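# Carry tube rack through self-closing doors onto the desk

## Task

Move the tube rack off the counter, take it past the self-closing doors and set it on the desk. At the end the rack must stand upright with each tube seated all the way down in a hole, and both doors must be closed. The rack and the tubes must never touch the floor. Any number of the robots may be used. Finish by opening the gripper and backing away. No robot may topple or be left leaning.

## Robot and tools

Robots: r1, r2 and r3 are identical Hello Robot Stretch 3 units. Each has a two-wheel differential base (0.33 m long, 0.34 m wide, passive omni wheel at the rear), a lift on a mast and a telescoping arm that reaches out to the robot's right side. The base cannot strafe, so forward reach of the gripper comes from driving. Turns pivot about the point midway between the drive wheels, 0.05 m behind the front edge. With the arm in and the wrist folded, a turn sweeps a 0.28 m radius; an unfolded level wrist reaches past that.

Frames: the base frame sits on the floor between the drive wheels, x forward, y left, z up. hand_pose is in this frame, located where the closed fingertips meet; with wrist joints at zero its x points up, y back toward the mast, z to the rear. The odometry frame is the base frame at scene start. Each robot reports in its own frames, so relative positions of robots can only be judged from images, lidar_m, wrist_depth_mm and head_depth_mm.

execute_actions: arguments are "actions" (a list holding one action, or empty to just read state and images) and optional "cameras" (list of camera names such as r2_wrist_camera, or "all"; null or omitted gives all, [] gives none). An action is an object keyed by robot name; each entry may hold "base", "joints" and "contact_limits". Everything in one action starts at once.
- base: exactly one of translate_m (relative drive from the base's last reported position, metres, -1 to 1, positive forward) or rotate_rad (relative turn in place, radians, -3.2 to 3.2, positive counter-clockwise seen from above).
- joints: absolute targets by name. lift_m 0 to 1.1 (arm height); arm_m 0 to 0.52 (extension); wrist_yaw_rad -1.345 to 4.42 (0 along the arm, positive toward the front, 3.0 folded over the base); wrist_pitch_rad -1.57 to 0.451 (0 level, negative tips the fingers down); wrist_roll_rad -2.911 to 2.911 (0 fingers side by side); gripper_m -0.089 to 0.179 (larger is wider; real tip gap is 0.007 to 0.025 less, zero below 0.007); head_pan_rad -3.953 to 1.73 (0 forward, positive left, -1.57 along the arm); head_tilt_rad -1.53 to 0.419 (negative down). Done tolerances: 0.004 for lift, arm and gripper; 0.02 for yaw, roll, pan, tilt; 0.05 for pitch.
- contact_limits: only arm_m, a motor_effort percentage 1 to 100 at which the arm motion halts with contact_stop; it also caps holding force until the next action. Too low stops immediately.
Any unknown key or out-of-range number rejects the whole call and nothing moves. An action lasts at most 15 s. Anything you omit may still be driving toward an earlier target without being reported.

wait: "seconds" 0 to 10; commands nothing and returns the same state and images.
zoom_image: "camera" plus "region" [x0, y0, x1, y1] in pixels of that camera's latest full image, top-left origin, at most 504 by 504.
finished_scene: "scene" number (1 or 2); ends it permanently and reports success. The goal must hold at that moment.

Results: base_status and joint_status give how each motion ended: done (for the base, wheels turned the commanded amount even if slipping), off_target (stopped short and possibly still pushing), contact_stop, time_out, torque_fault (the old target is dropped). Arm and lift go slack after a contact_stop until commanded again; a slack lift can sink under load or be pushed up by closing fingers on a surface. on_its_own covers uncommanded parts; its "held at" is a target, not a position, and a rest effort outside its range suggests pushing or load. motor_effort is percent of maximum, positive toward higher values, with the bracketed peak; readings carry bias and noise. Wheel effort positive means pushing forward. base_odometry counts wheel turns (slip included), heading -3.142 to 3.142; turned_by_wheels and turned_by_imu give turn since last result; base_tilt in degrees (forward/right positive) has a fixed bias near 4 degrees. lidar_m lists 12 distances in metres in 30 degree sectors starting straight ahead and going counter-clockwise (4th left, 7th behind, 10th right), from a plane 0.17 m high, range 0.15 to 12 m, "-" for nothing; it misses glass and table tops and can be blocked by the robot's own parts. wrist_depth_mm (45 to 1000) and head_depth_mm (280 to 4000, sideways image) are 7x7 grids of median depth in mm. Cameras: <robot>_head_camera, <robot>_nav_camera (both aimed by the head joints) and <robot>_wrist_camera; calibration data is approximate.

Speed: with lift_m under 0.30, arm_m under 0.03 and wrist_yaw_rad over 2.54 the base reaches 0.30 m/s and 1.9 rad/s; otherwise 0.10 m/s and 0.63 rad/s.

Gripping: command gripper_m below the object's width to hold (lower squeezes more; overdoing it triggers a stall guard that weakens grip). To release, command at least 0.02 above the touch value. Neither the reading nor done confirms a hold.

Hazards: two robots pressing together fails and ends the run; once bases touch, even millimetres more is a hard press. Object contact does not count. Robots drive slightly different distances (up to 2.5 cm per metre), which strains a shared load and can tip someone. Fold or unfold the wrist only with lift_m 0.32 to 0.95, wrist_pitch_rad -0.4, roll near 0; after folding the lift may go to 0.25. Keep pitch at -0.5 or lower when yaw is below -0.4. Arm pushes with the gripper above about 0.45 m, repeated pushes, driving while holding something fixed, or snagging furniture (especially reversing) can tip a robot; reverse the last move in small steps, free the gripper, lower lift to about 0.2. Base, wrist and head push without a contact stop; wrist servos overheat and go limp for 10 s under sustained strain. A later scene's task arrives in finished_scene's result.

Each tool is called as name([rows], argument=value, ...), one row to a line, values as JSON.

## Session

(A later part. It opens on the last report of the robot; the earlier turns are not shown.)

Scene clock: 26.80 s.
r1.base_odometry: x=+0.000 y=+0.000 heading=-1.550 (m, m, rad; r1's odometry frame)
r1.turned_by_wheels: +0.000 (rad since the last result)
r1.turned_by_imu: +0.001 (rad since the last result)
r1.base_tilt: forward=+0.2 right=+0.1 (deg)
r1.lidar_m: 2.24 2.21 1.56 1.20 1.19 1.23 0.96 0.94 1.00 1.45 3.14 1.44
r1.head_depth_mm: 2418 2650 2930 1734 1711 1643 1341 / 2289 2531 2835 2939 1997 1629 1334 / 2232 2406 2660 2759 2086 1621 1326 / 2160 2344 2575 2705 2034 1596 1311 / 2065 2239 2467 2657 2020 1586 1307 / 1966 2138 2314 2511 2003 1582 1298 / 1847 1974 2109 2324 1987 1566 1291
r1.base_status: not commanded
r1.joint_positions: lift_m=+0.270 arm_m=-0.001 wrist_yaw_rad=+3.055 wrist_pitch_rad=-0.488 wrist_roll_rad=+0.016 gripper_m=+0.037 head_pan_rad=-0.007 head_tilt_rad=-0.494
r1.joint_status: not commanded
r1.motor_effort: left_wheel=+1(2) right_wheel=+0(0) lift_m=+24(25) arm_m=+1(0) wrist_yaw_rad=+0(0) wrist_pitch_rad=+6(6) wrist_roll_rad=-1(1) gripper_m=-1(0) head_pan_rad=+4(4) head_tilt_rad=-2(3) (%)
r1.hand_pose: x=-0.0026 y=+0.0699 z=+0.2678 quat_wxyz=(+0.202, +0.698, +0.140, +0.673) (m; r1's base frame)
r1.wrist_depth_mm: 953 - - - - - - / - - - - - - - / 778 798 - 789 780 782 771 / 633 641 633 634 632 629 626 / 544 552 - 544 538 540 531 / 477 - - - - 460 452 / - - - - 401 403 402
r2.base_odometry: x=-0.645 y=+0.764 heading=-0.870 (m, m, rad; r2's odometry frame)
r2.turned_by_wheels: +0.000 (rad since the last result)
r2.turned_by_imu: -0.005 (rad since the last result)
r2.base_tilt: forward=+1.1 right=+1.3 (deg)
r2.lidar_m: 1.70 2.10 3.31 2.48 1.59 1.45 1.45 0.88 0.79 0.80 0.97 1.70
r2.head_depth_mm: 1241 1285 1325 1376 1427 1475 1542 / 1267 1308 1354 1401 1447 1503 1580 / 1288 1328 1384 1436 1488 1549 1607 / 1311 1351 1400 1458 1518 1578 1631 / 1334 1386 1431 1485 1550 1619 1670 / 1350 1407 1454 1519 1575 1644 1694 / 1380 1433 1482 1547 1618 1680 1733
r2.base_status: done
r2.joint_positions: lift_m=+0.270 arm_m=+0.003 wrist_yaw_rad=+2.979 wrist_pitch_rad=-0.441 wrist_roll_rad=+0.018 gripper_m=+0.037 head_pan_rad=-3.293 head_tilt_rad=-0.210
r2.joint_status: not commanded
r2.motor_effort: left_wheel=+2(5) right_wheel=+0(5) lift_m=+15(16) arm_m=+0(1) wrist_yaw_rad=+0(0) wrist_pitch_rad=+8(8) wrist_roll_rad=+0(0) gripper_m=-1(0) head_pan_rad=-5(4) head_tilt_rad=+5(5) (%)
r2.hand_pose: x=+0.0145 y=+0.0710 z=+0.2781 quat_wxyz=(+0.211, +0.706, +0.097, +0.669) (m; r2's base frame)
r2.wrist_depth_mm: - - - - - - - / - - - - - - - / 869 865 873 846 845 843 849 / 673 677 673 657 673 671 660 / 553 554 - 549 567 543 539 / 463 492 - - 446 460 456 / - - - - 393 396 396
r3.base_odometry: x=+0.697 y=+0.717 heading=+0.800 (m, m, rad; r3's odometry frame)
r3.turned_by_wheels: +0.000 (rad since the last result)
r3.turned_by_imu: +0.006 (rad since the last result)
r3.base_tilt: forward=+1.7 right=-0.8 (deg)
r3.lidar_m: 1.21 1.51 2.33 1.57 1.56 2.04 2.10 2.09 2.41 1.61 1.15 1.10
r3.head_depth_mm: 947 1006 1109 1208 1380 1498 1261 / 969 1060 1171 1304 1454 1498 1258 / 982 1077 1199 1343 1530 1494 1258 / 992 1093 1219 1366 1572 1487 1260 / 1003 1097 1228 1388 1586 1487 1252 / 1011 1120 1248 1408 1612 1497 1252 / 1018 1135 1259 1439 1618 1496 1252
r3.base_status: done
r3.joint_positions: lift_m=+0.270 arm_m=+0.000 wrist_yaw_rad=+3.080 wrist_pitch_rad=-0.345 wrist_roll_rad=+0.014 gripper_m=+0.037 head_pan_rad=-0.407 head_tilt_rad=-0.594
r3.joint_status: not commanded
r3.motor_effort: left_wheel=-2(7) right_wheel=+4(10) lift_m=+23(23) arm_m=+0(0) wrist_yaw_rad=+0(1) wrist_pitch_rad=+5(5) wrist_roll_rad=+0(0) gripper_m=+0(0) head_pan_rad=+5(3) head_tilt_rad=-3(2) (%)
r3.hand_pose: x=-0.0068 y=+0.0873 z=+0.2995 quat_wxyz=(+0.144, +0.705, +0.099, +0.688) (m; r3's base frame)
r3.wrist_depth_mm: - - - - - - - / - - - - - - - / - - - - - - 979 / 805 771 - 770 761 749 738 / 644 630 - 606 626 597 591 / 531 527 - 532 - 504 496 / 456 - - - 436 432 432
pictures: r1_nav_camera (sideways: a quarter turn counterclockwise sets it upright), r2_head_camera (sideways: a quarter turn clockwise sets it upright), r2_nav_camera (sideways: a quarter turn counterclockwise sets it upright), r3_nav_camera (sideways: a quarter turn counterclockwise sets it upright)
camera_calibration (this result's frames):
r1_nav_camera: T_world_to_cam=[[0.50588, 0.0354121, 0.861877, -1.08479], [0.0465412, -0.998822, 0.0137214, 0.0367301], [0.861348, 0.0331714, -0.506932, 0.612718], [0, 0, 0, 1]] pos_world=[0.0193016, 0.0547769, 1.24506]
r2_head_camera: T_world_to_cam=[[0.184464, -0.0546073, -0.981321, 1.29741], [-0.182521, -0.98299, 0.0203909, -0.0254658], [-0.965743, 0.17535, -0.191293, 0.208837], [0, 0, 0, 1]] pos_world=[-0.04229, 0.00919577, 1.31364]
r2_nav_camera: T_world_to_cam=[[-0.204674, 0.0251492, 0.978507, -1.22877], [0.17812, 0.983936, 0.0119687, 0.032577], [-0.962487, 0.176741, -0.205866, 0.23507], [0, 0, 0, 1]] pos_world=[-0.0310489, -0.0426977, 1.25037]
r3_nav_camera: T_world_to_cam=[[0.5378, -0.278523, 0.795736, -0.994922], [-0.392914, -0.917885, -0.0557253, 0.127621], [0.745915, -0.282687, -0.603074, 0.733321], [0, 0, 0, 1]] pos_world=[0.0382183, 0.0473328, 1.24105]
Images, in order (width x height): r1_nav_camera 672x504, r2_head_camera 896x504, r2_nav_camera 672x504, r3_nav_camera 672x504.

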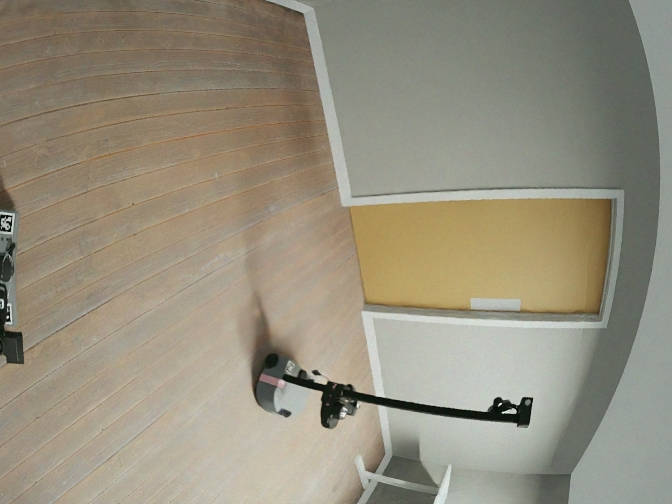

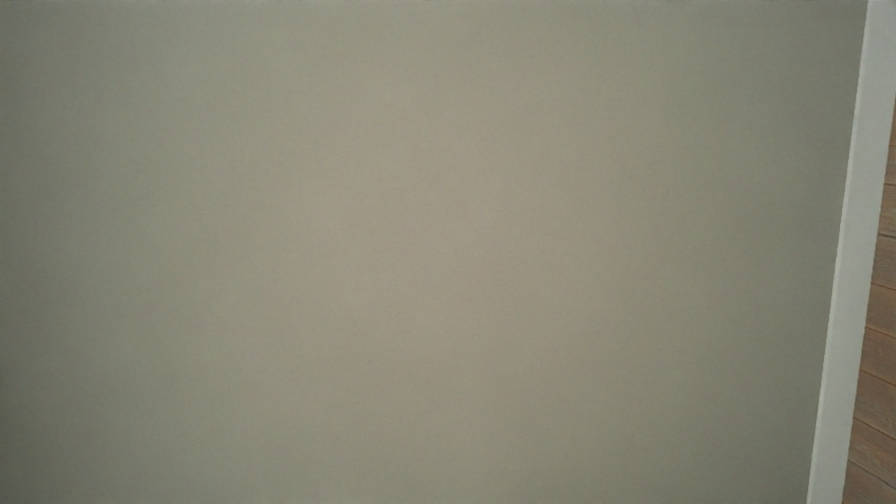

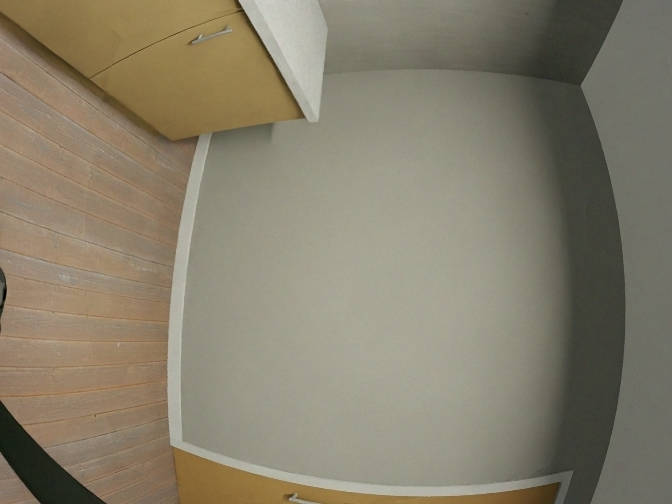

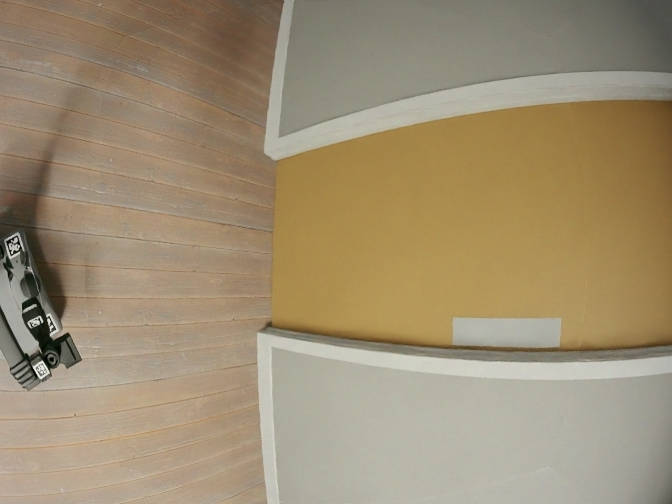

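execute_actions([
  {"r2":{"base":{"translate_m":-0.32},"joints":{"head_pan_rad":-1.57,"head_tilt_rad":-0.5,"lift_m":0.6,"wrist_pitch_rad":-0.4}},"r3":{"base":{"translate_m":0.36},"joints":{"head_pan_rad":0,"head_tilt_rad":-0.8}},"r1":{"base":{"translate_m":0.5}}},
], cameras=[])

execute_actions([
  {"r2":{"base":{"rotate_rad":-0.37},"joints":{"lift_m":0.9,"wrist_yaw_rad":0,"gripper_m":0.17}},"r3":{"base":{"rotate_rad":-0.52}},"r1":{"base":{"rotate_rad":-0.35}}},
], cameras=[])

execute_actions([
  {"r2":{"joints":{"lift_m":1.0,"wrist_pitch_rad":0}},"r3":{"base":{"translate_m":0.68}}},
], cameras=["r2_wrist_camera","r2_nav_camera","r3_nav_camera","r2_head_camera"])

Scene clock: 43.33 s.
r1.base_odometry: x=+0.010 y=-0.500 heading=-1.550 (m, m, rad; r1's odometry frame)
r1.turned_by_wheels: +0.000 (rad since the last result)
r1.turned_by_imu: +0.001 (rad since the last result)
r1.base_tilt: forward=+0.2 right=+0.1 (deg)
r1.lidar_m: 1.08 1.76 1.84 1.42 1.41 1.48 1.41 1.39 1.47 2.13 2.93 2.34
r1.head_depth_mm: 1906 2136 2383 2643 2122 1602 1338 / 1056 1879 2149 2481 1278 1470 1331 / 1783 1940 2102 2345 1837 1434 1329 / 1721 1885 2066 2294 2040 1603 1319 / 1633 1799 1949 2180 2031 1589 1302 / 1568 1705 1867 2035 1997 1573 1284 / 1507 1634 1768 1898 1941 1565 1285
r1.base_status: done
r1.joint_positions: lift_m=+0.270 arm_m=-0.001 wrist_yaw_rad=+3.055 wrist_pitch_rad=-0.488 wrist_roll_rad=+0.016 gripper_m=+0.037 head_pan_rad=-0.007 head_tilt_rad=-0.495
r1.joint_status: not commanded
r1.motor_effort: left_wheel=+1(10) right_wheel=-1(3) lift_m=+25(25) arm_m=+0(1) wrist_yaw_rad=+0(1) wrist_pitch_rad=+6(6) wrist_roll_rad=-1(0) gripper_m=+0(0) head_pan_rad=+3(4) head_tilt_rad=-2(2) (%)
r1.hand_pose: x=-0.0026 y=+0.0699 z=+0.2677 quat_wxyz=(+0.202, +0.698, +0.140, +0.673) (m; r1's base frame)
r1.wrist_depth_mm: - - - - - - - / - - - 993 - - - / 800 795 - 791 774 792 761 / 645 640 639 626 636 628 630 / 545 542 - 545 549 536 520 / 476 - - - - 456 452 / - - - - 407 396 410
r2.base_odometry: x=-0.851 y=+1.009 heading=-0.870 (m, m, rad; r2's odometry frame)
r2.turned_by_wheels: +0.000 (rad since the last result)
r2.turned_by_imu: -0.002 (rad since the last result)
r2.base_tilt: forward=+1.1 right=+1.3 (deg)
r2.lidar_m: 2.01 2.47 3.43 1.97 1.26 1.15 1.15 0.76 0.69 0.69 0.83 2.00
r2.head_depth_mm: 1082 1158 1216 825 755 834 928 / 1109 1192 1249 827 781 864 972 / 1146 1232 1250 826 807 904 1020 / 1183 1271 1248 828 841 943 1069 / 1215 1314 1252 830 875 986 1126 / 1252 1359 1255 858 905 1035 1192 / 1294 1416 1260 878 953 1088 1286
r2.base_status: done
r2.joint_positions: lift_m=+0.600 arm_m=+0.003 wrist_yaw_rad=+2.979 wrist_pitch_rad=-0.419 wrist_roll_rad=+0.018 gripper_m=+0.037 head_pan_rad=-1.577 head_tilt_rad=-0.494
r2.joint_status: all done
r2.motor_effort: left_wheel=+2(6) right_wheel=+0(5) lift_m=+33(35) arm_m=-1(1) wrist_yaw_rad=+0(0) wrist_pitch_rad=+10(11) wrist_roll_rad=+0(0) gripper_m=+0(1) head_pan_rad=+4(59) head_tilt_rad=-2(23) (%)
r2.hand_pose: x=+0.0150 y=+0.0738 z=+0.6120 quat_wxyz=(+0.204, +0.707, +0.089, +0.671) (m; r2's base frame)
r2.wrist_depth_mm: - - - - - - - / - - - - - - - / - - - - - - - / - - - - - - - / - - - - - - - / 844 882 - 838 816 830 825 / 736 735 716 738 744 734 735
r3.base_odometry: x=+0.948 y=+0.975 heading=+0.800 (m, m, rad; r3's odometry frame)
r3.turned_by_wheels: +0.000 (rad since the last result)
r3.turned_by_imu: +0.003 (rad since the last result)
r3.base_tilt: forward=+1.7 right=-0.7 (deg)
r3.lidar_m: 0.88 1.08 2.16 2.22 1.32 2.35 2.43 2.38 2.13 1.14 0.85 0.86
r3.head_depth_mm: 724 813 919 1064 1248 1320 1154 / 762 856 974 1134 1360 1327 1150 / 802 906 1042 1234 1440 1316 1149 / 845 961 1111 1323 1505 1323 1155 / 819 932 1087 1312 1509 1317 1155 / 862 996 1183 1462 1572 1331 1155 / 914 1070 1291 1618 1539 1328 1154
r3.base_status: done
r3.joint_positions: lift_m=+0.270 arm_m=+0.000 wrist_yaw_rad=+3.080 wrist_pitch_rad=-0.345 wrist_roll_rad=+0.014 gripper_m=+0.037 head_pan_rad=-0.007 head_tilt_rad=-0.791
r3.joint_status: all done
r3.motor_effort: left_wheel=-2(7) right_wheel=+3(11) lift_m=+23(23) arm_m=+0(0) wrist_yaw_rad=+1(1) wrist_pitch_rad=+5(5) wrist_roll_rad=+0(0) gripper_m=+0(0) head_pan_rad=+5(39) head_tilt_rad=-4(20) (%)
r3.hand_pose: x=-0.0068 y=+0.0873 z=+0.2995 quat_wxyz=(+0.144, +0.705, +0.099, +0.688) (m; r3's base frame)
r3.wrist_depth_mm: - - - - - - - / - - - - - - - / - - - - - 967 966 / 784 787 - 770 764 741 735 / 637 624 - 611 629 599 602 / 527 530 - 526 - 501 496 / 452 - - - 436 431 431
pictures: none
No camera images: the call's "cameras" was empty. Leave "cameras" out to get every camera's image.

Scene clock: 46.90 s.
r1.base_odometry: x=+0.010 y=-0.500 heading=-1.900 (m, m, rad; r1's odometry frame)
r1.turned_by_wheels: -0.350 (rad since the last result)
r1.turned_by_imu: -0.345 (rad since the last result)
r1.base_tilt: forward=+0.1 right=+0.1 (deg)
r1.lidar_m: 1.10 1.76 1.77 1.62 1.39 1.39 1.61 1.39 1.39 1.60 2.74 3.13
r1.head_depth_mm: 3051 3215 3492 2937 2115 1638 1343 / 2690 3016 3402 2873 2100 1635 1328 / 2373 2625 2963 2892 2073 1619 1325 / 2141 2339 2600 2723 1990 1512 1313 / 1938 2115 2316 2508 1367 1437 1308 / 905 1833 2080 2209 1349 1469 1296 / 1709 1880 2005 2171 1973 1560 1294
r1.base_status: done
r1.joint_positions: lift_m=+0.270 arm_m=-0.001 wrist_yaw_rad=+3.055 wrist_pitch_rad=-0.488 wrist_roll_rad=+0.016 gripper_m=+0.037 head_pan_rad=-0.007 head_tilt_rad=-0.495
r1.joint_status: not commanded
r1.motor_effort: left_wheel=+1(8) right_wheel=-1(6) lift_m=+25(25) arm_m=+0(0) wrist_yaw_rad=-1(1) wrist_pitch_rad=+6(6) wrist_roll_rad=-1(1) gripper_m=-1(0) head_pan_rad=+4(4) head_tilt_rad=-2(2) (%)
r1.hand_pose: x=-0.0026 y=+0.0699 z=+0.2677 quat_wxyz=(+0.202, +0.698, +0.140, +0.673) (m; r1's base frame)
r1.wrist_depth_mm: - - - - - - - / - - - - - - - / 786 798 - 796 780 787 774 / 643 633 644 632 633 629 628 / 539 538 - 552 553 526 528 / 478 - - - - 455 458 / - - - - 407 406 401
r2.base_odometry: x=-0.851 y=+1.009 heading=-1.240 (m, m, rad; r2's odometry frame)
r2.turned_by_wheels: -0.370 (rad since the last result)
r2.turned_by_imu: -0.374 (rad since the last result)
r2.base_tilt: forward=+1.1 right=+1.3 (deg)
r2.lidar_m: 2.00 2.07 2.82 3.42 1.64 1.19 1.14 1.01 0.72 0.68 0.70 0.94
r2.head_depth_mm: 1129 1215 1246 826 822 918 997 / 1125 1219 1245 827 804 898 1037 / 1119 1209 1250 823 808 890 - / 1117 1203 1253 827 799 881 - / 1108 1198 1254 830 792 884 1003 / 1104 1192 1250 833 785 866 1000 / 1101 1184 1243 831 778 868 980
r2.base_status: done
r2.joint_positions: lift_m=+0.900 arm_m=+0.003 wrist_yaw_rad=+0.002 wrist_pitch_rad=-0.418 wrist_roll_rad=+0.018 gripper_m=+0.170 head_pan_rad=-1.577 head_tilt_rad=-0.494
r2.joint_status: all done
r2.motor_effort: left_wheel=+2(5) right_wheel=+0(3) lift_m=+33(33) arm_m=-1(1) wrist_yaw_rad=-3(3) wrist_pitch_rad=+10(10) wrist_roll_rad=+0(0) gripper_m=+0(95) head_pan_rad=+4(4) head_tilt_rad=-2(3) (%)
r2.hand_pose: x=-0.0211 y=-0.3719 z=+0.9121 quat_wxyz=(+0.686, +0.146, -0.697, -0.148) (m; r2's base frame)
r2.wrist_depth_mm: 772 760 744 639 527 710 713 / 422 426 425 423 428 430 425 / 475 475 471 474 471 475 479 / 523 525 530 531 525 531 534 / 602 582 604 598 593 589 607 / 657 714 687 681 698 682 679 / 805 803 815 811 801 810 863
r3.base_odometry: x=+0.948 y=+0.975 heading=+0.280 (m, m, rad; r3's odometry frame)
r3.turned_by_wheels: -0.520 (rad since the last result)
r3.turned_by_imu: -0.511 (rad since the last result)
r3.base_tilt: forward=+1.7 right=-0.7 (deg)
r3.lidar_m: 0.86 0.89 1.08 2.15 2.22 1.20 2.35 2.42 2.38 2.12 1.13 0.86
r3.head_depth_mm: 731 831 965 1097 1302 1323 1156 / 729 831 968 1145 1411 1333 1155 / 729 831 966 1145 1411 1327 1159 / 731 835 965 1143 1414 1323 1157 / 728 828 960 1140 1415 1314 1155 / 732 828 956 1147 1413 1320 1161 / 729 833 956 1146 1409 1330 1168
r3.base_status: done
r3.joint_positions: lift_m=+0.270 arm_m=+0.000 wrist_yaw_rad=+3.080 wrist_pitch_rad=-0.345 wrist_roll_rad=+0.014 gripper_m=+0.037 head_pan_rad=-0.007 head_tilt_rad=-0.791
r3.joint_status: not commanded
r3.motor_effort: left_wheel=+2(9) right_wheel=+0(7) lift_m=+23(23) arm_m=+0(0) wrist_yaw_rad=+1(1) wrist_pitch_rad=+5(5) wrist_roll_rad=+0(0) gripper_m=+0(0) head_pan_rad=+5(6) head_tilt_rad=-4(4) (%)
r3.hand_pose: x=-0.0068 y=+0.0873 z=+0.2995 quat_wxyz=(+0.144, +0.705, +0.099, +0.688) (m; r3's base frame)
r3.wrist_depth_mm: - - - - - - 857 / - - - - - - 871 / - - - - - 991 855 / 807 775 - 769 749 745 736 / 634 627 - 611 627 603 597 / 532 524 - 523 - 505 503 / 461 - - - 434 428 426
pictures: none
No camera images: the call's "cameras" was empty. Leave "cameras" out to get every camera's image.

Scene clock: 50.90 s.
r1.base_odometry: x=+0.010 y=-0.500 heading=-1.900 (m, m, rad; r1's odometry frame)
r1.turned_by_wheels: +0.000 (rad since the last result)
r1.turned_by_imu: +0.001 (rad since the last result)
r1.base_tilt: forward=+0.2 right=+0.2 (deg)
r1.lidar_m: 2.10 1.71 1.77 1.62 1.40 1.39 1.61 1.39 1.39 1.60 2.74 3.15
r1.head_depth_mm: 3024 3272 3514 2910 2113 1638 1346 / 2684 3046 3419 2916 2079 1638 1330 / 2367 2642 2964 2841 2063 1622 1328 / 2151 2340 2625 2695 2034 1603 1319 / 1940 2123 2334 2515 2021 1596 1306 / 1781 1951 2116 2321 1912 1570 1291 / 1729 1859 1999 2043 1847 1559 1285
r1.base_status: not commanded
r1.joint_positions: lift_m=+0.270 arm_m=-0.001 wrist_yaw_rad=+3.055 wrist_pitch_rad=-0.488 wrist_roll_rad=+0.016 gripper_m=+0.037 head_pan_rad=-0.007 head_tilt_rad=-0.495
r1.joint_status: not commanded
r1.motor_effort: left_wheel=+1(2) right_wheel=+0(0) lift_m=+25(25) arm_m=+0(1) wrist_yaw_rad=+0(1) wrist_pitch_rad=+6(6) wrist_roll_rad=-1(1) gripper_m=+0(0) head_pan_rad=+4(4) head_tilt_rad=-2(2) (%)
r1.hand_pose: x=-0.0026 y=+0.0699 z=+0.2677 quat_wxyz=(+0.202, +0.698, +0.140, +0.673) (m; r1's base frame)
r1.wrist_depth_mm: - - - - - - - / - - 979 - - 995 - / 790 797 - 778 764 776 785 / 635 642 626 630 637 633 626 / 541 543 - 553 555 535 528 / 473 - - - - 453 462 / - - - - 404 405 399
r2.base_odometry: x=-0.851 y=+1.009 heading=-1.240 (m, m, rad; r2's odometry frame)
r2.turned_by_wheels: +0.000 (rad since the last result)
r2.turned_by_imu: +0.000 (rad since the last result)
r2.base_tilt: forward=+1.0 right=+1.3 (deg)
r2.lidar_m: 1.99 2.07 2.80 3.42 1.64 1.19 1.14 1.01 0.72 0.68 0.70 0.94
r2.head_depth_mm: 1130 1224 1245 887 - - - / 1127 1216 1245 864 795 - - / 1118 1216 1243 829 - - - / 1117 1205 1247 870 - - 1010 / 1109 1195 1252 831 789 890 1000 / 1104 1193 1251 918 789 876 992 / 1102 1189 1238 833 778 866 980
r2.base_status: not commanded
r2.joint_positions: lift_m=+1.000 arm_m=+0.003 wrist_yaw_rad=+0.002 wrist_pitch_rad=-0.021 wrist_roll_rad=+0.018 gripper_m=+0.170 head_pan_rad=-1.577 head_tilt_rad=-0.494
r2.joint_status: all done
r2.motor_effort: left_wheel=+2(1) right_wheel=+0(0) lift_m=+33(34) arm_m=-1(1) wrist_yaw_rad=-2(2) wrist_pitch_rad=+11(12) wrist_roll_rad=+0(0) gripper_m=+0(0) head_pan_rad=+5(4) head_tilt_rad=-3(2) (%)
r2.hand_pose: x=-0.0209 y=-0.4033 z=+1.1088 quat_wxyz=(+0.701, +0.008, -0.713, -0.007) (m; r2's base frame)
r2.wrist_depth_mm: - - 996 961 993 991 955 / - - - - - - - / - - - - - - - / - - - - - - - / 691 754 695 633 629 711 701 / 513 463 478 482 483 481 517 / 498 499 508 508 501 506 512
r3.base_odometry: x=+1.601 y=+1.163 heading=+0.280 (m, m, rad; r3's odometry frame)
r3.turned_by_wheels: +0.000 (rad since the last result)
r3.turned_by_imu: +0.004 (rad since the last result)
r3.base_tilt: forward=+1.7 right=-0.7 (deg)
r3.lidar_m: 0.18 0.19 0.25 0.57 2.24 1.80 3.02 3.11 2.68 0.38 0.26 0.19
r3.head_depth_mm: - - - - - 310 427 / - - - - - 310 427 / - - - - - 310 428 / - - - - - 310 427 / - - - - - 310 427 / - - - - - 311 428 / - - - - - 311 428
r3.base_status: done
r3.joint_positions: lift_m=+0.270 arm_m=+0.000 wrist_yaw_rad=+3.080 wrist_pitch_rad=-0.345 wrist_roll_rad=+0.014 gripper_m=+0.037 head_pan_rad=-0.007 head_tilt_rad=-0.791
r3.joint_status: not commanded
r3.motor_effort: left_wheel=+1(11) right_wheel=-1(7) lift_m=+23(23) arm_m=+0(0) wrist_yaw_rad=+1(1) wrist_pitch_rad=+5(5) wrist_roll_rad=+0(0) gripper_m=+0(0) head_pan_rad=+3(5) head_tilt_rad=-3(3) (%)
r3.hand_pose: x=-0.0068 y=+0.0873 z=+0.2995 quat_wxyz=(+0.144, +0.705, +0.099, +0.688) (m; r3's base frame)
r3.wrist_depth_mm: - - - - 538 309 219 / - - - - 552 317 220 / - - - 922 572 321 224 / 805 779 - 744 593 327 227 / 630 624 - 618 497 332 229 / 531 522 - 531 - 336 233 / 455 - - - 439 322 235
pictures: r2_head_camera (sideways: a quarter turn clockwise sets it upright), r2_nav_camera (sideways: a quarter turn counterclockwise sets it upright), r2_wrist_camera, r3_nav_camera (sideways: a quarter turn counterclockwise sets it upright)
camera_calibration (this result's frames):
r2_head_camera: T_world_to_cam=[[0.0289589, 0.457822, -0.888572, 1.17726], [0.999035, -0.0426247, 0.0105973, -0.0199174], [-0.0330234, -0.888021, -0.458615, 0.55105], [0, 0, 0, 1]] pos_world=[0.00400351, -0.0504809, 1.29901]
r2_nav_camera: T_world_to_cam=[[0.00312506, -0.472141, 0.881518, -1.10343], [-0.999388, 0.0292439, 0.019206, 0.0303435], [-0.0348469, -0.881038, -0.47176, 0.575451], [0, 0, 0, 1]] pos_world=[0.0538259, -0.0148659, 1.24358]
r2_wrist_camera: T_world_to_cam=[[-0.999426, -0.0310648, -0.0135287, -0.0139613], [0.00669491, 0.210355, -0.977602, 1.19515], [0.0332149, -0.977131, -0.210027, 0.000558335], [0, 0, 0, 1]] pos_world=[-0.0219732, -0.251294, 1.16831]
r3_nav_camera: T_world_to_cam=[[0.748329, -0.048071, 0.661584, -0.821368], [-0.0153959, -0.998361, -0.0551267, 0.124524], [0.66315, 0.0310672, -0.747842, 0.922123], [0, 0, 0, 1]] pos_world=[0.00506469, 0.0561884, 1.23987]
Images, in order (width x height): r2_head_camera 896x504, r2_nav_camera 672x504, r2_wrist_camera 644x364, r3_nav_camera 672x504.

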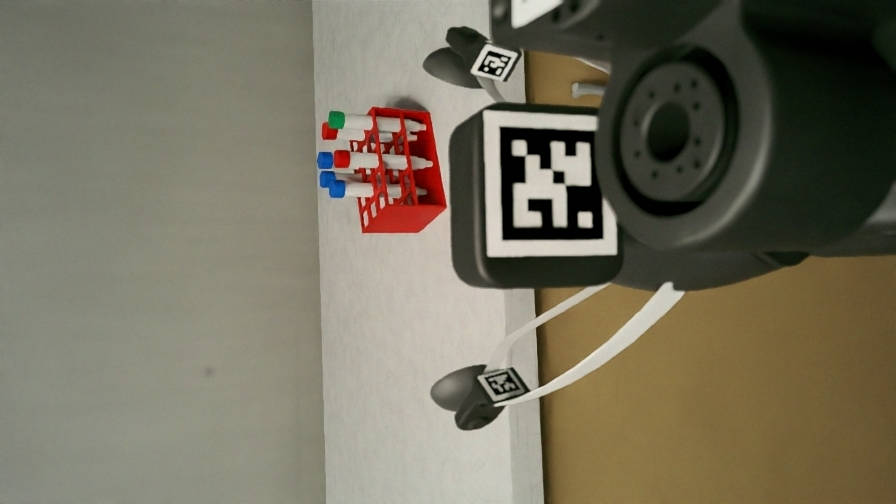

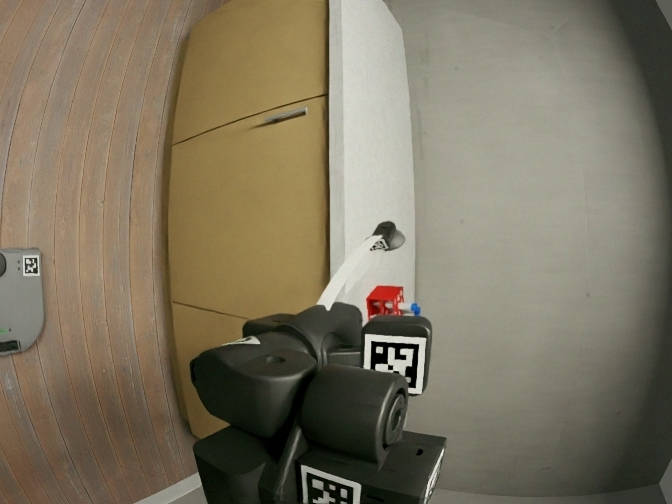

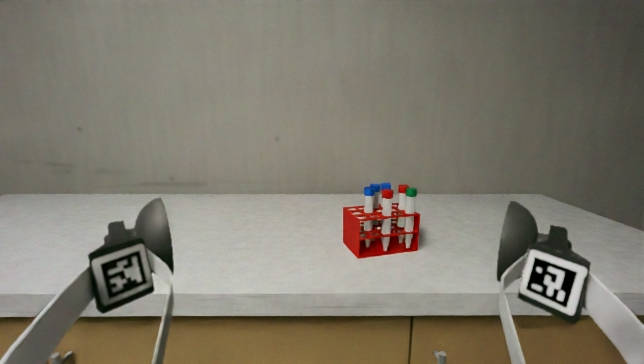

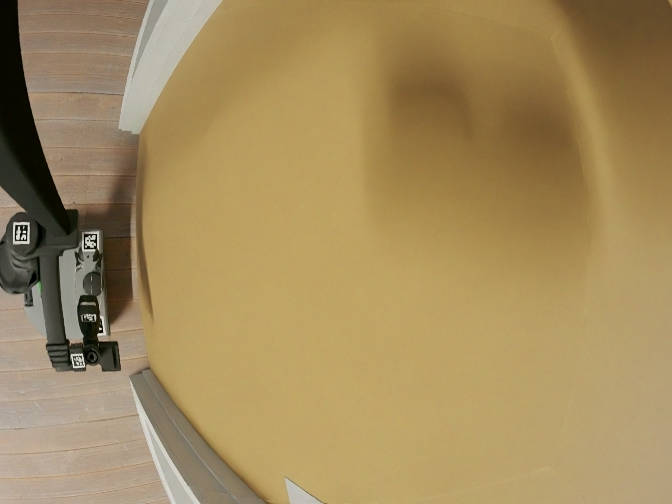

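execute_actions([
  {"r2":{"base":{"rotate_rad":0.47},"joints":{"lift_m":0.9}},"r3":{"base":{"translate_m":0.2},"joints":{"lift_m":0.31}},"r1":{"base":{"translate_m":0.3}}},
], cameras=[])

execute_actions([
  {"r2":{"base":{"translate_m":-0.42}},"r3":{"base":{"translate_m":0.3}},"r1":{"base":{"rotate_rad":0.33},"joints":{"head_tilt_rad":-0.8}}},
], cameras=["r3_nav_camera","r1_nav_camera"])

execute_actions([
  {"r2":{"base":{"rotate_rad":-0.11},"joints":{"arm_m":0.12}}},
], cameras=["r2_wrist_camera","r2_head_camera"])

Scene clock: 69.90 s.
r1.base_odometry: x=-0.086 y=-0.784 heading=-1.900 (m, m, rad; r1's odometry frame)
r1.turned_by_wheels: +0.000 (rad since the last result)
r1.turned_by_imu: +0.001 (rad since the last result)
r1.base_tilt: forward=+0.2 right=+0.1 (deg)
r1.lidar_m: 1.82 1.56 1.54 1.78 1.61 1.61 1.85 1.60 1.60 1.84 2.73 2.85
r1.head_depth_mm: 2683 3009 3255 2940 2101 1636 1344 / 2362 2656 3034 2900 2081 1639 1329 / 2099 2316 2604 2751 2055 1624 1325 / 1885 2071 2299 2509 2050 1596 1313 / 1704 1873 2053 2266 2014 1585 1304 / 1568 1702 1844 2005 1989 1577 1298 / 1482 1603 1747 1912 1826 1564 1291
r1.base_status: done
r1.joint_positions: lift_m=+0.270 arm_m=-0.001 wrist_yaw_rad=+3.055 wrist_pitch_rad=-0.488 wrist_roll_rad=+0.016 gripper_m=+0.037 head_pan_rad=-0.007 head_tilt_rad=-0.495
r1.joint_status: not commanded
r1.motor_effort: left_wheel=+1(11) right_wheel=-1(3) lift_m=+25(25) arm_m=+1(0) wrist_yaw_rad=-1(0) wrist_pitch_rad=+6(6) wrist_roll_rad=+0(0) gripper_m=+0(0) head_pan_rad=+4(4) head_tilt_rad=-2(2) (%)
r1.hand_pose: x=-0.0026 y=+0.0699 z=+0.2677 quat_wxyz=(+0.202, +0.698, +0.140, +0.673) (m; r1's base frame)
r1.wrist_depth_mm: - - - - - - - / - - - - - - - / 807 787 - 795 774 784 785 / 637 626 646 633 636 640 630 / 536 542 - 546 538 526 535 / 474 - - - - 457 461 / - - - - 397 404 402
r2.base_odometry: x=-0.851 y=+1.009 heading=-0.770 (m, m, rad; r2's odometry frame)
r2.turned_by_wheels: +0.470 (rad since the last result)
r2.turned_by_imu: +0.475 (rad since the last result)
r2.base_tilt: forward=+1.1 right=+1.4 (deg)
r2.lidar_m: 2.04 2.68 3.42 1.74 1.21 1.14 1.17 0.73 0.68 0.70 0.90 1.99
r2.head_depth_mm: 1097 1174 1222 826 748 834 888 / 1135 1219 1246 825 789 872 959 / 1185 1270 1251 829 835 889 - / 1232 1323 1249 829 875 952 - / 1277 1389 1252 869 928 1054 1286 / 1334 1453 1259 904 971 1125 1305 / 1396 1535 1260 942 1046 1198 1374
r2.base_status: done
r2.joint_positions: lift_m=+0.900 arm_m=+0.003 wrist_yaw_rad=+0.001 wrist_pitch_rad=-0.020 wrist_roll_rad=+0.018 gripper_m=+0.170 head_pan_rad=-1.577 head_tilt_rad=-0.494
r2.joint_status: all done
r2.motor_effort: left_wheel=+0(5) right_wheel=+2(5) lift_m=+15(29) arm_m=+0(1) wrist_yaw_rad=-2(3) wrist_pitch_rad=+11(11) wrist_roll_rad=+0(0) gripper_m=-1(0) head_pan_rad=+4(5) head_tilt_rad=-2(3) (%)
r2.hand_pose: x=-0.0211 y=-0.4033 z=+1.0099 quat_wxyz=(+0.701, +0.008, -0.713, -0.007) (m; r2's base frame)
r2.wrist_depth_mm: - - - - 979 881 789 / - - - - - 900 803 / - - - - - 917 819 / - 783 766 751 763 771 576 / - 809 633 524 477 451 429 / - 784 669 556 481 438 350 / - 874 693 571 491 437 391
r3.base_odometry: x=+1.793 y=+1.219 heading=+0.280 (m, m, rad; r3's odometry frame)
r3.turned_by_wheels: +0.001 (rad since the last result)
r3.turned_by_imu: -0.006 (rad since the last result)
r3.base_tilt: forward=+1.6 right=-0.7 (deg)
r3.lidar_m: - - 0.15 0.19 2.24 1.64 3.13 3.24 2.20 0.24 0.15 -
r3.head_depth_mm: - - - - - - - / - - - - - - - / - - - - - - - / - - - - - - - / - - - - - - - / - - - - - - - / - - - - - - -
r3.base_status: translate_m off_target (by the wheels' count: +0.1998 of +0.2000)
r3.joint_positions: lift_m=+0.310 arm_m=+0.000 wrist_yaw_rad=+3.080 wrist_pitch_rad=-0.346 wrist_roll_rad=+0.014 gripper_m=+0.037 head_pan_rad=+0.010 head_tilt_rad=-0.805
r3.joint_status: all done
r3.on_its_own: left_wheel is at rest, and its effort (+34) is outside its rest range (-18 to +18)
r3.motor_effort: left_wheel=+34(53) right_wheel=+11(32) lift_m=+25(31) arm_m=+1(0) wrist_yaw_rad=+0(1) wrist_pitch_rad=+5(6) wrist_roll_rad=+0(0) gripper_m=+0(0) head_pan_rad=-5(14) head_tilt_rad=+2(5) (%)
r3.hand_pose: x=-0.0068 y=+0.0872 z=+0.3392 quat_wxyz=(+0.144, +0.705, +0.099, +0.688) (m; r3's base frame)
r3.wrist_depth_mm: - - - 535 198 116 82 / - - - 576 204 117 83 / - - - 632 211 119 84 / 882 870 - 687 218 122 85 / 697 687 - 613 184 124 86 / 578 576 569 544 - 126 87 / 495 504 - - 229 120 88
pictures: none
No camera images: the call's "cameras" was empty. Leave "cameras" out to get every camera's image.

Scene clock: 75.47 s.
r1.base_odometry: x=-0.086 y=-0.784 heading=-1.570 (m, m, rad; r1's odometry frame)
r1.turned_by_wheels: +0.330 (rad since the last result)
r1.turned_by_imu: +0.328 (rad since the last result)
r1.base_tilt: forward=+0.2 right=+0.1 (deg)
r1.lidar_m: 1.56 1.54 1.64 1.65 1.62 1.70 1.64 1.60 1.69 2.41 2.73 2.10
r1.head_depth_mm: 1763 2091 2329 1893 1563 1347 1168 / 1679 1943 2194 1872 1565 1333 1158 / 1589 1829 2117 1854 1543 1318 1157 / 1585 1775 2050 1843 1533 1312 1142 / 1508 1654 1916 1793 1516 1306 1142 / 1424 1561 1839 1798 1509 1296 1132 / 1372 1554 1789 1775 1494 1281 1123
r1.base_status: done
r1.joint_positions: lift_m=+0.270 arm_m=-0.001 wrist_yaw_rad=+3.055 wrist_pitch_rad=-0.488 wrist_roll_rad=+0.016 gripper_m=+0.037 head_pan_rad=-0.007 head_tilt_rad=-0.790
r1.joint_status: all done
r1.motor_effort: left_wheel=-2(8) right_wheel=+2(6) lift_m=+25(25) arm_m=+0(1) wrist_yaw_rad=+0(0) wrist_pitch_rad=+6(6) wrist_roll_rad=-1(1) gripper_m=-1(1) head_pan_rad=+4(4) head_tilt_rad=-5(30) (%)
r1.hand_pose: x=-0.0026 y=+0.0699 z=+0.2677 quat_wxyz=(+0.202, +0.698, +0.140, +0.673) (m; r1's base frame)
r1.wrist_depth_mm: - - - - - - - / - - - - 995 - - / 783 778 - 793 784 764 775 / 635 646 640 632 637 624 635 / 533 542 - 560 550 529 529 / 478 - - - - 457 458 / - - - - 404 405 396
r2.base_odometry: x=-1.153 y=+1.301 heading=-0.770 (m, m, rad; r2's odometry frame)
r2.turned_by_wheels: +0.000 (rad since the last result)
r2.turned_by_imu: -0.002 (rad since the last result)
r2.base_tilt: forward=+1.1 right=+1.3 (deg)
r2.lidar_m: 2.42 3.16 3.60 1.17 0.81 0.77 0.78 0.54 0.51 0.52 0.66 2.37
r2.head_depth_mm: 932 1000 1070 823 618 601 639 / 968 1043 1099 829 640 629 692 / 1010 1084 1146 717 618 642 - / 1049 1127 1185 737 643 687 - / 1090 1183 1230 831 667 757 869 / 1140 1238 1259 833 693 810 931 / 1191 1305 1258 834 753 865 1007
r2.base_status: done
r2.joint_positions: lift_m=+0.900 arm_m=+0.003 wrist_yaw_rad=+0.001 wrist_pitch_rad=-0.020 wrist_roll_rad=+0.018 gripper_m=+0.170 head_pan_rad=-1.577 head_tilt_rad=-0.494
r2.joint_status: not commanded
r2.motor_effort: left_wheel=-1(5) right_wheel=+2(1) lift_m=+15(15) arm_m=-1(1) wrist_yaw_rad=-2(1) wrist_pitch_rad=+11(11) wrist_roll_rad=+0(0) gripper_m=+0(1) head_pan_rad=+4(5) head_tilt_rad=-3(3) (%)
r2.hand_pose: x=-0.0211 y=-0.4033 z=+1.0099 quat_wxyz=(+0.701, +0.008, -0.713, -0.007) (m; r2's base frame)
r2.wrist_depth_mm: - - - 940 820 728 662 / - - - 964 847 756 678 / - - - - 851 767 681 / 760 762 761 583 668 748 681 / 592 489 430 431 425 457 434 / 678 474 391 323 299 303 323 / 652 538 422 353 287 251 231
r3.base_odometry: x=+2.081 y=+1.302 heading=+0.281 (m, m, rad; r3's odometry frame)
r3.turned_by_wheels: +0.000 (rad since the last result)
r3.turned_by_imu: +0.002 (rad since the last result)
r3.base_tilt: forward=+1.7 right=-0.8 (deg)
r3.lidar_m: - - 0.15 0.20 2.25 1.64 3.13 3.21 2.20 0.24 0.15 -
r3.head_depth_mm: - - - - - - - / - - - - - - - / - - - - - - - / - - - - - - - / - - - - - - - / - - - - - - - / - - - - - - -
r3.base_status: translate_m off_target (by the wheels' count: +0.2999 of +0.3000)
r3.joint_positions: lift_m=+0.310 arm_m=+0.000 wrist_yaw_rad=+3.080 wrist_pitch_rad=-0.346 wrist_roll_rad=+0.014 gripper_m=+0.037 head_pan_rad=+0.010 head_tilt_rad=-0.805
r3.joint_status: not commanded
r3.on_its_own: left_wheel is at rest, and its effort (+27) is outside its rest range (-18 to +18)
r3.motor_effort: left_wheel=+27(34) right_wheel=+15(15) lift_m=+26(26) arm_m=+0(0) wrist_yaw_rad=+0(1) wrist_pitch_rad=+6(5) wrist_roll_rad=+0(0) gripper_m=+0(0) head_pan_rad=-7(7) head_tilt_rad=+3(3) (%)
r3.hand_pose: x=-0.0068 y=+0.0872 z=+0.3392 quat_wxyz=(+0.144, +0.705, +0.099, +0.688) (m; r3's base frame)
r3.wrist_depth_mm: - - - 536 198 115 82 / - - - 578 205 118 83 / - - - 630 211 120 84 / 886 846 - 701 217 122 85 / 698 692 - 622 183 124 86 / 576 571 571 547 - 126 87 / 487 503 - - 229 120 88
pictures: r1_nav_camera (sideways: a quarter turn counterclockwise sets it upright), r3_nav_camera (sideways: a quarter turn counterclockwise sets it upright)
camera_calibration (this result's frames):
r1_nav_camera: T_world_to_cam=[[0.734978, 0.0340061, 0.677238, -0.845513], [0.0485427, -0.998818, -0.00252781, 0.0578747], [0.676352, 0.0347329, -0.73576, 0.911515], [0, 0, 0, 1]] pos_world=[0.00211956, 0.0548994, 1.24342]
r3_nav_camera: T_world_to_cam=[[0.757945, -0.0355641, 0.651348, -0.808088], [0.000419185, -0.998486, -0.0550059, 0.12427], [0.652318, 0.0419645, -0.756783, 0.933816], [0, 0, 0, 1]] pos_world=[0.00328989, 0.0561553, 1.23988]
Images, in order (width x height): r1_nav_camera 672x504, r3_nav_camera 672x504.

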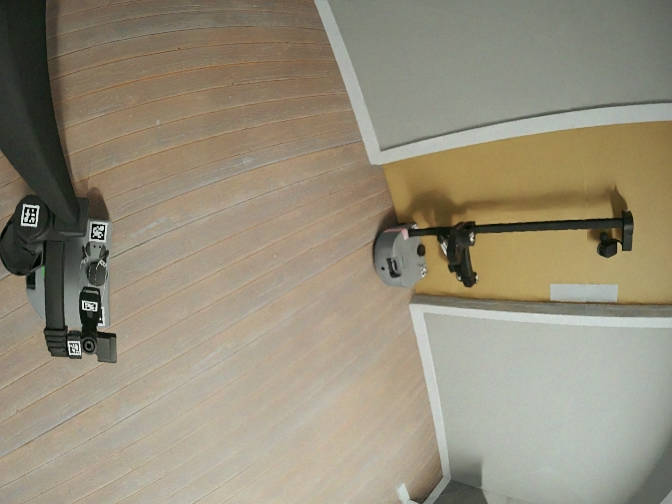

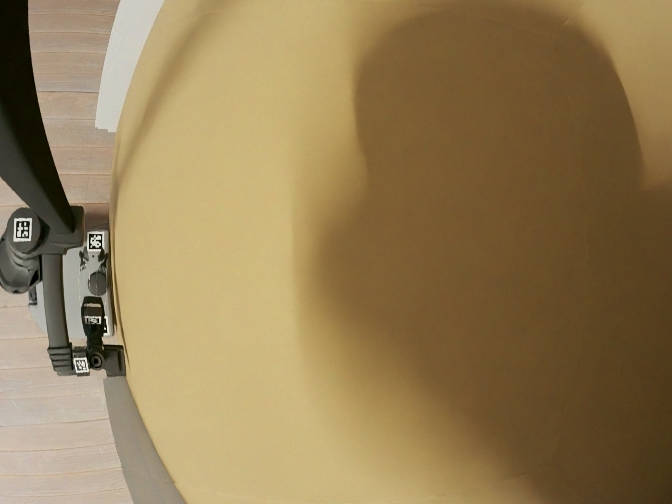

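Scene clock: 77.57 s.
r1.base_odometry: x=-0.086 y=-0.784 heading=-1.570 (m, m, rad; r1's odometry frame)
r1.turned_by_wheels: +0.000 (rad since the last result)
r1.turned_by_imu: +0.001 (rad since the last result)
r1.base_tilt: forward=+0.2 right=+0.1 (deg)
r1.lidar_m: 1.56 1.54 1.64 1.65 1.63 1.70 1.64 1.60 1.69 2.40 2.73 2.09
r1.head_depth_mm: 1772 2073 2320 1889 1572 1331 1174 / 1658 1947 2200 1881 1562 1326 1156 / 1575 1828 2095 1856 1548 1322 1150 / 1582 1787 2062 1833 1526 1316 1148 / 1512 1661 1907 1782 1517 1305 1137 / 1417 1552 1842 1799 1502 1287 1127 / 1373 1558 1773 1787 1500 1277 1118
r1.base_status: not commanded
r1.joint_positions: lift_m=+0.270 arm_m=-0.001 wrist_yaw_rad=+3.055 wrist_pitch_rad=-0.488 wrist_roll_rad=+0.016 gripper_m=+0.037 head_pan_rad=-0.007 head_tilt_rad=-0.790
r1.joint_status: not commanded
r1.motor_effort: left_wheel=-1(2) right_wheel=+1(2) lift_m=+25(25) arm_m=+0(1) wrist_yaw_rad=+0(1) wrist_pitch_rad=+6(6) wrist_roll_rad=-1(0) gripper_m=+0(0) head_pan_rad=+4(4) head_tilt_rad=-5(5) (%)
r1.hand_pose: x=-0.0026 y=+0.0699 z=+0.2677 quat_wxyz=(+0.202, +0.698, +0.140, +0.673) (m; r1's base frame)
r1.wrist_depth_mm: - - - - - - - / - - - - - - - / 806 781 - 798 785 779 768 / 642 637 635 641 636 640 622 / 537 544 - 556 540 533 519 / 479 - - - - 458 458 / - - - - 403 398 400
r2.base_odometry: x=-1.153 y=+1.301 heading=-0.880 (m, m, rad; r2's odometry frame)
r2.turned_by_wheels: -0.110 (rad since the last result)
r2.turned_by_imu: -0.111 (rad since the last result)
r2.base_tilt: forward=+1.1 right=+1.3 (deg)
r2.lidar_m: 2.38 2.91 3.61 1.32 0.85 0.77 0.77 0.57 0.51 0.51 0.61 1.15
r2.head_depth_mm: 923 991 1058 823 665 - - / 949 1022 1088 828 - - - / 977 1052 1110 826 - - 763 / 1000 1080 1149 718 - - 787 / 1028 1114 1180 742 644 704 807 / 1063 1156 1213 833 668 739 847 / 1095 1194 1255 832 694 774 895
r2.base_status: done
r2.joint_positions: lift_m=+0.900 arm_m=+0.120 wrist_yaw_rad=+0.001 wrist_pitch_rad=-0.020 wrist_roll_rad=+0.018 gripper_m=+0.170 head_pan_rad=-1.577 head_tilt_rad=-0.494
r2.joint_status: all done
r2.motor_effort: left_wheel=+3(5) right_wheel=+0(4) lift_m=+15(16) arm_m=+2(2) wrist_yaw_rad=-2(1) wrist_pitch_rad=+11(11) wrist_roll_rad=+0(0) gripper_m=-1(0) head_pan_rad=+5(4) head_tilt_rad=-2(3) (%)
r2.hand_pose: x=-0.0212 y=-0.5204 z=+1.0099 quat_wxyz=(+0.701, +0.008, -0.713, -0.007) (m; r2's base frame)
r2.wrist_depth_mm: - 993 842 763 698 636 581 / - - 879 803 717 655 597 / - - 935 805 744 664 612 / 748 753 758 351 723 679 620 / 427 467 393 359 435 453 435 / 317 282 302 299 303 300 320 / 253 238 229 230 230 229 224
r3.base_odometry: x=+2.081 y=+1.302 heading=+0.281 (m, m, rad; r3's odometry frame)
r3.turned_by_wheels: +0.000 (rad since the last result)
r3.turned_by_imu: +0.000 (rad since the last result)
r3.base_tilt: forward=+1.7 right=-0.9 (deg)
r3.lidar_m: - - 0.15 0.20 2.24 1.64 3.13 3.24 2.19 0.24 0.15 -
r3.head_depth_mm: - - - - - - - / - - - - - - - / - - - - - - - / - - - - - - - / - - - - - - - / - - - - - - - / - - - - - - -
r3.base_status: not commanded
r3.joint_positions: lift_m=+0.310 arm_m=+0.000 wrist_yaw_rad=+3.080 wrist_pitch_rad=-0.346 wrist_roll_rad=+0.014 gripper_m=+0.037 head_pan_rad=+0.010 head_tilt_rad=-0.805
r3.joint_status: not commanded
r3.on_its_own: left_wheel is at rest, and its effort (+27) is outside its rest range (-18 to +18)
r3.motor_effort: left_wheel=+27(27) right_wheel=+15(15) lift_m=+26(26) arm_m=+0(0) wrist_yaw_rad=+1(0) wrist_pitch_rad=+6(6) wrist_roll_rad=+0(0) gripper_m=+0(0) head_pan_rad=-6(6) head_tilt_rad=+2(2) (%)
r3.hand_pose: x=-0.0068 y=+0.0872 z=+0.3392 quat_wxyz=(+0.144, +0.705, +0.099, +0.688) (m; r3's base frame)
r3.wrist_depth_mm: - - - 538 198 116 82 / - - - 578 204 117 83 / - - - 627 210 120 84 / 876 861 - 684 218 122 85 / 697 684 - 624 183 124 86 / 572 578 571 550 - 126 87 / 498 510 - - 229 120 88
pictures: r2_head_camera (sideways: a quarter turn clockwise sets it upright), r2_wrist_camera
camera_calibration (this result's frames):
r2_head_camera: T_world_to_cam=[[0.0289321, 0.457825, -0.888572, 1.17726], [0.999037, -0.0425662, 0.0105972, -0.0199173], [-0.0329714, -0.888023, -0.458616, 0.551051], [0, 0, 0, 1]] pos_world=[0.00400646, -0.050481, 1.29901]
r2_wrist_camera: T_world_to_cam=[[-0.999459, -0.0299831, -0.0135171, -0.0186652], [0.00692392, 0.209961, -0.977685, 1.12296], [0.0321521, -0.97725, -0.209639, -0.135118], [0, 0, 0, 1]] pos_world=[-0.022086, -0.368382, 1.06933]
Images, in order (width x height): r2_head_camera 896x504, r2_wrist_camera 644x364.

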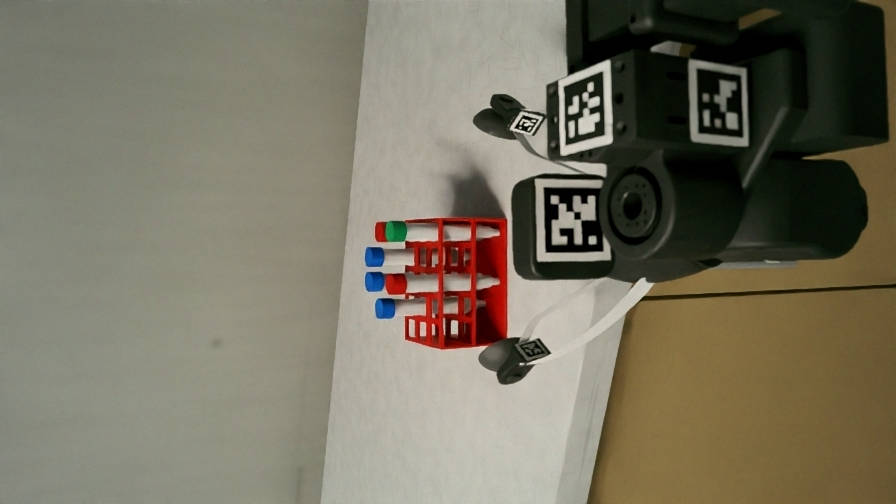

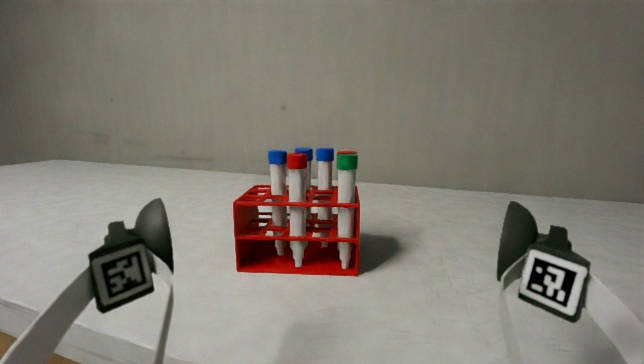

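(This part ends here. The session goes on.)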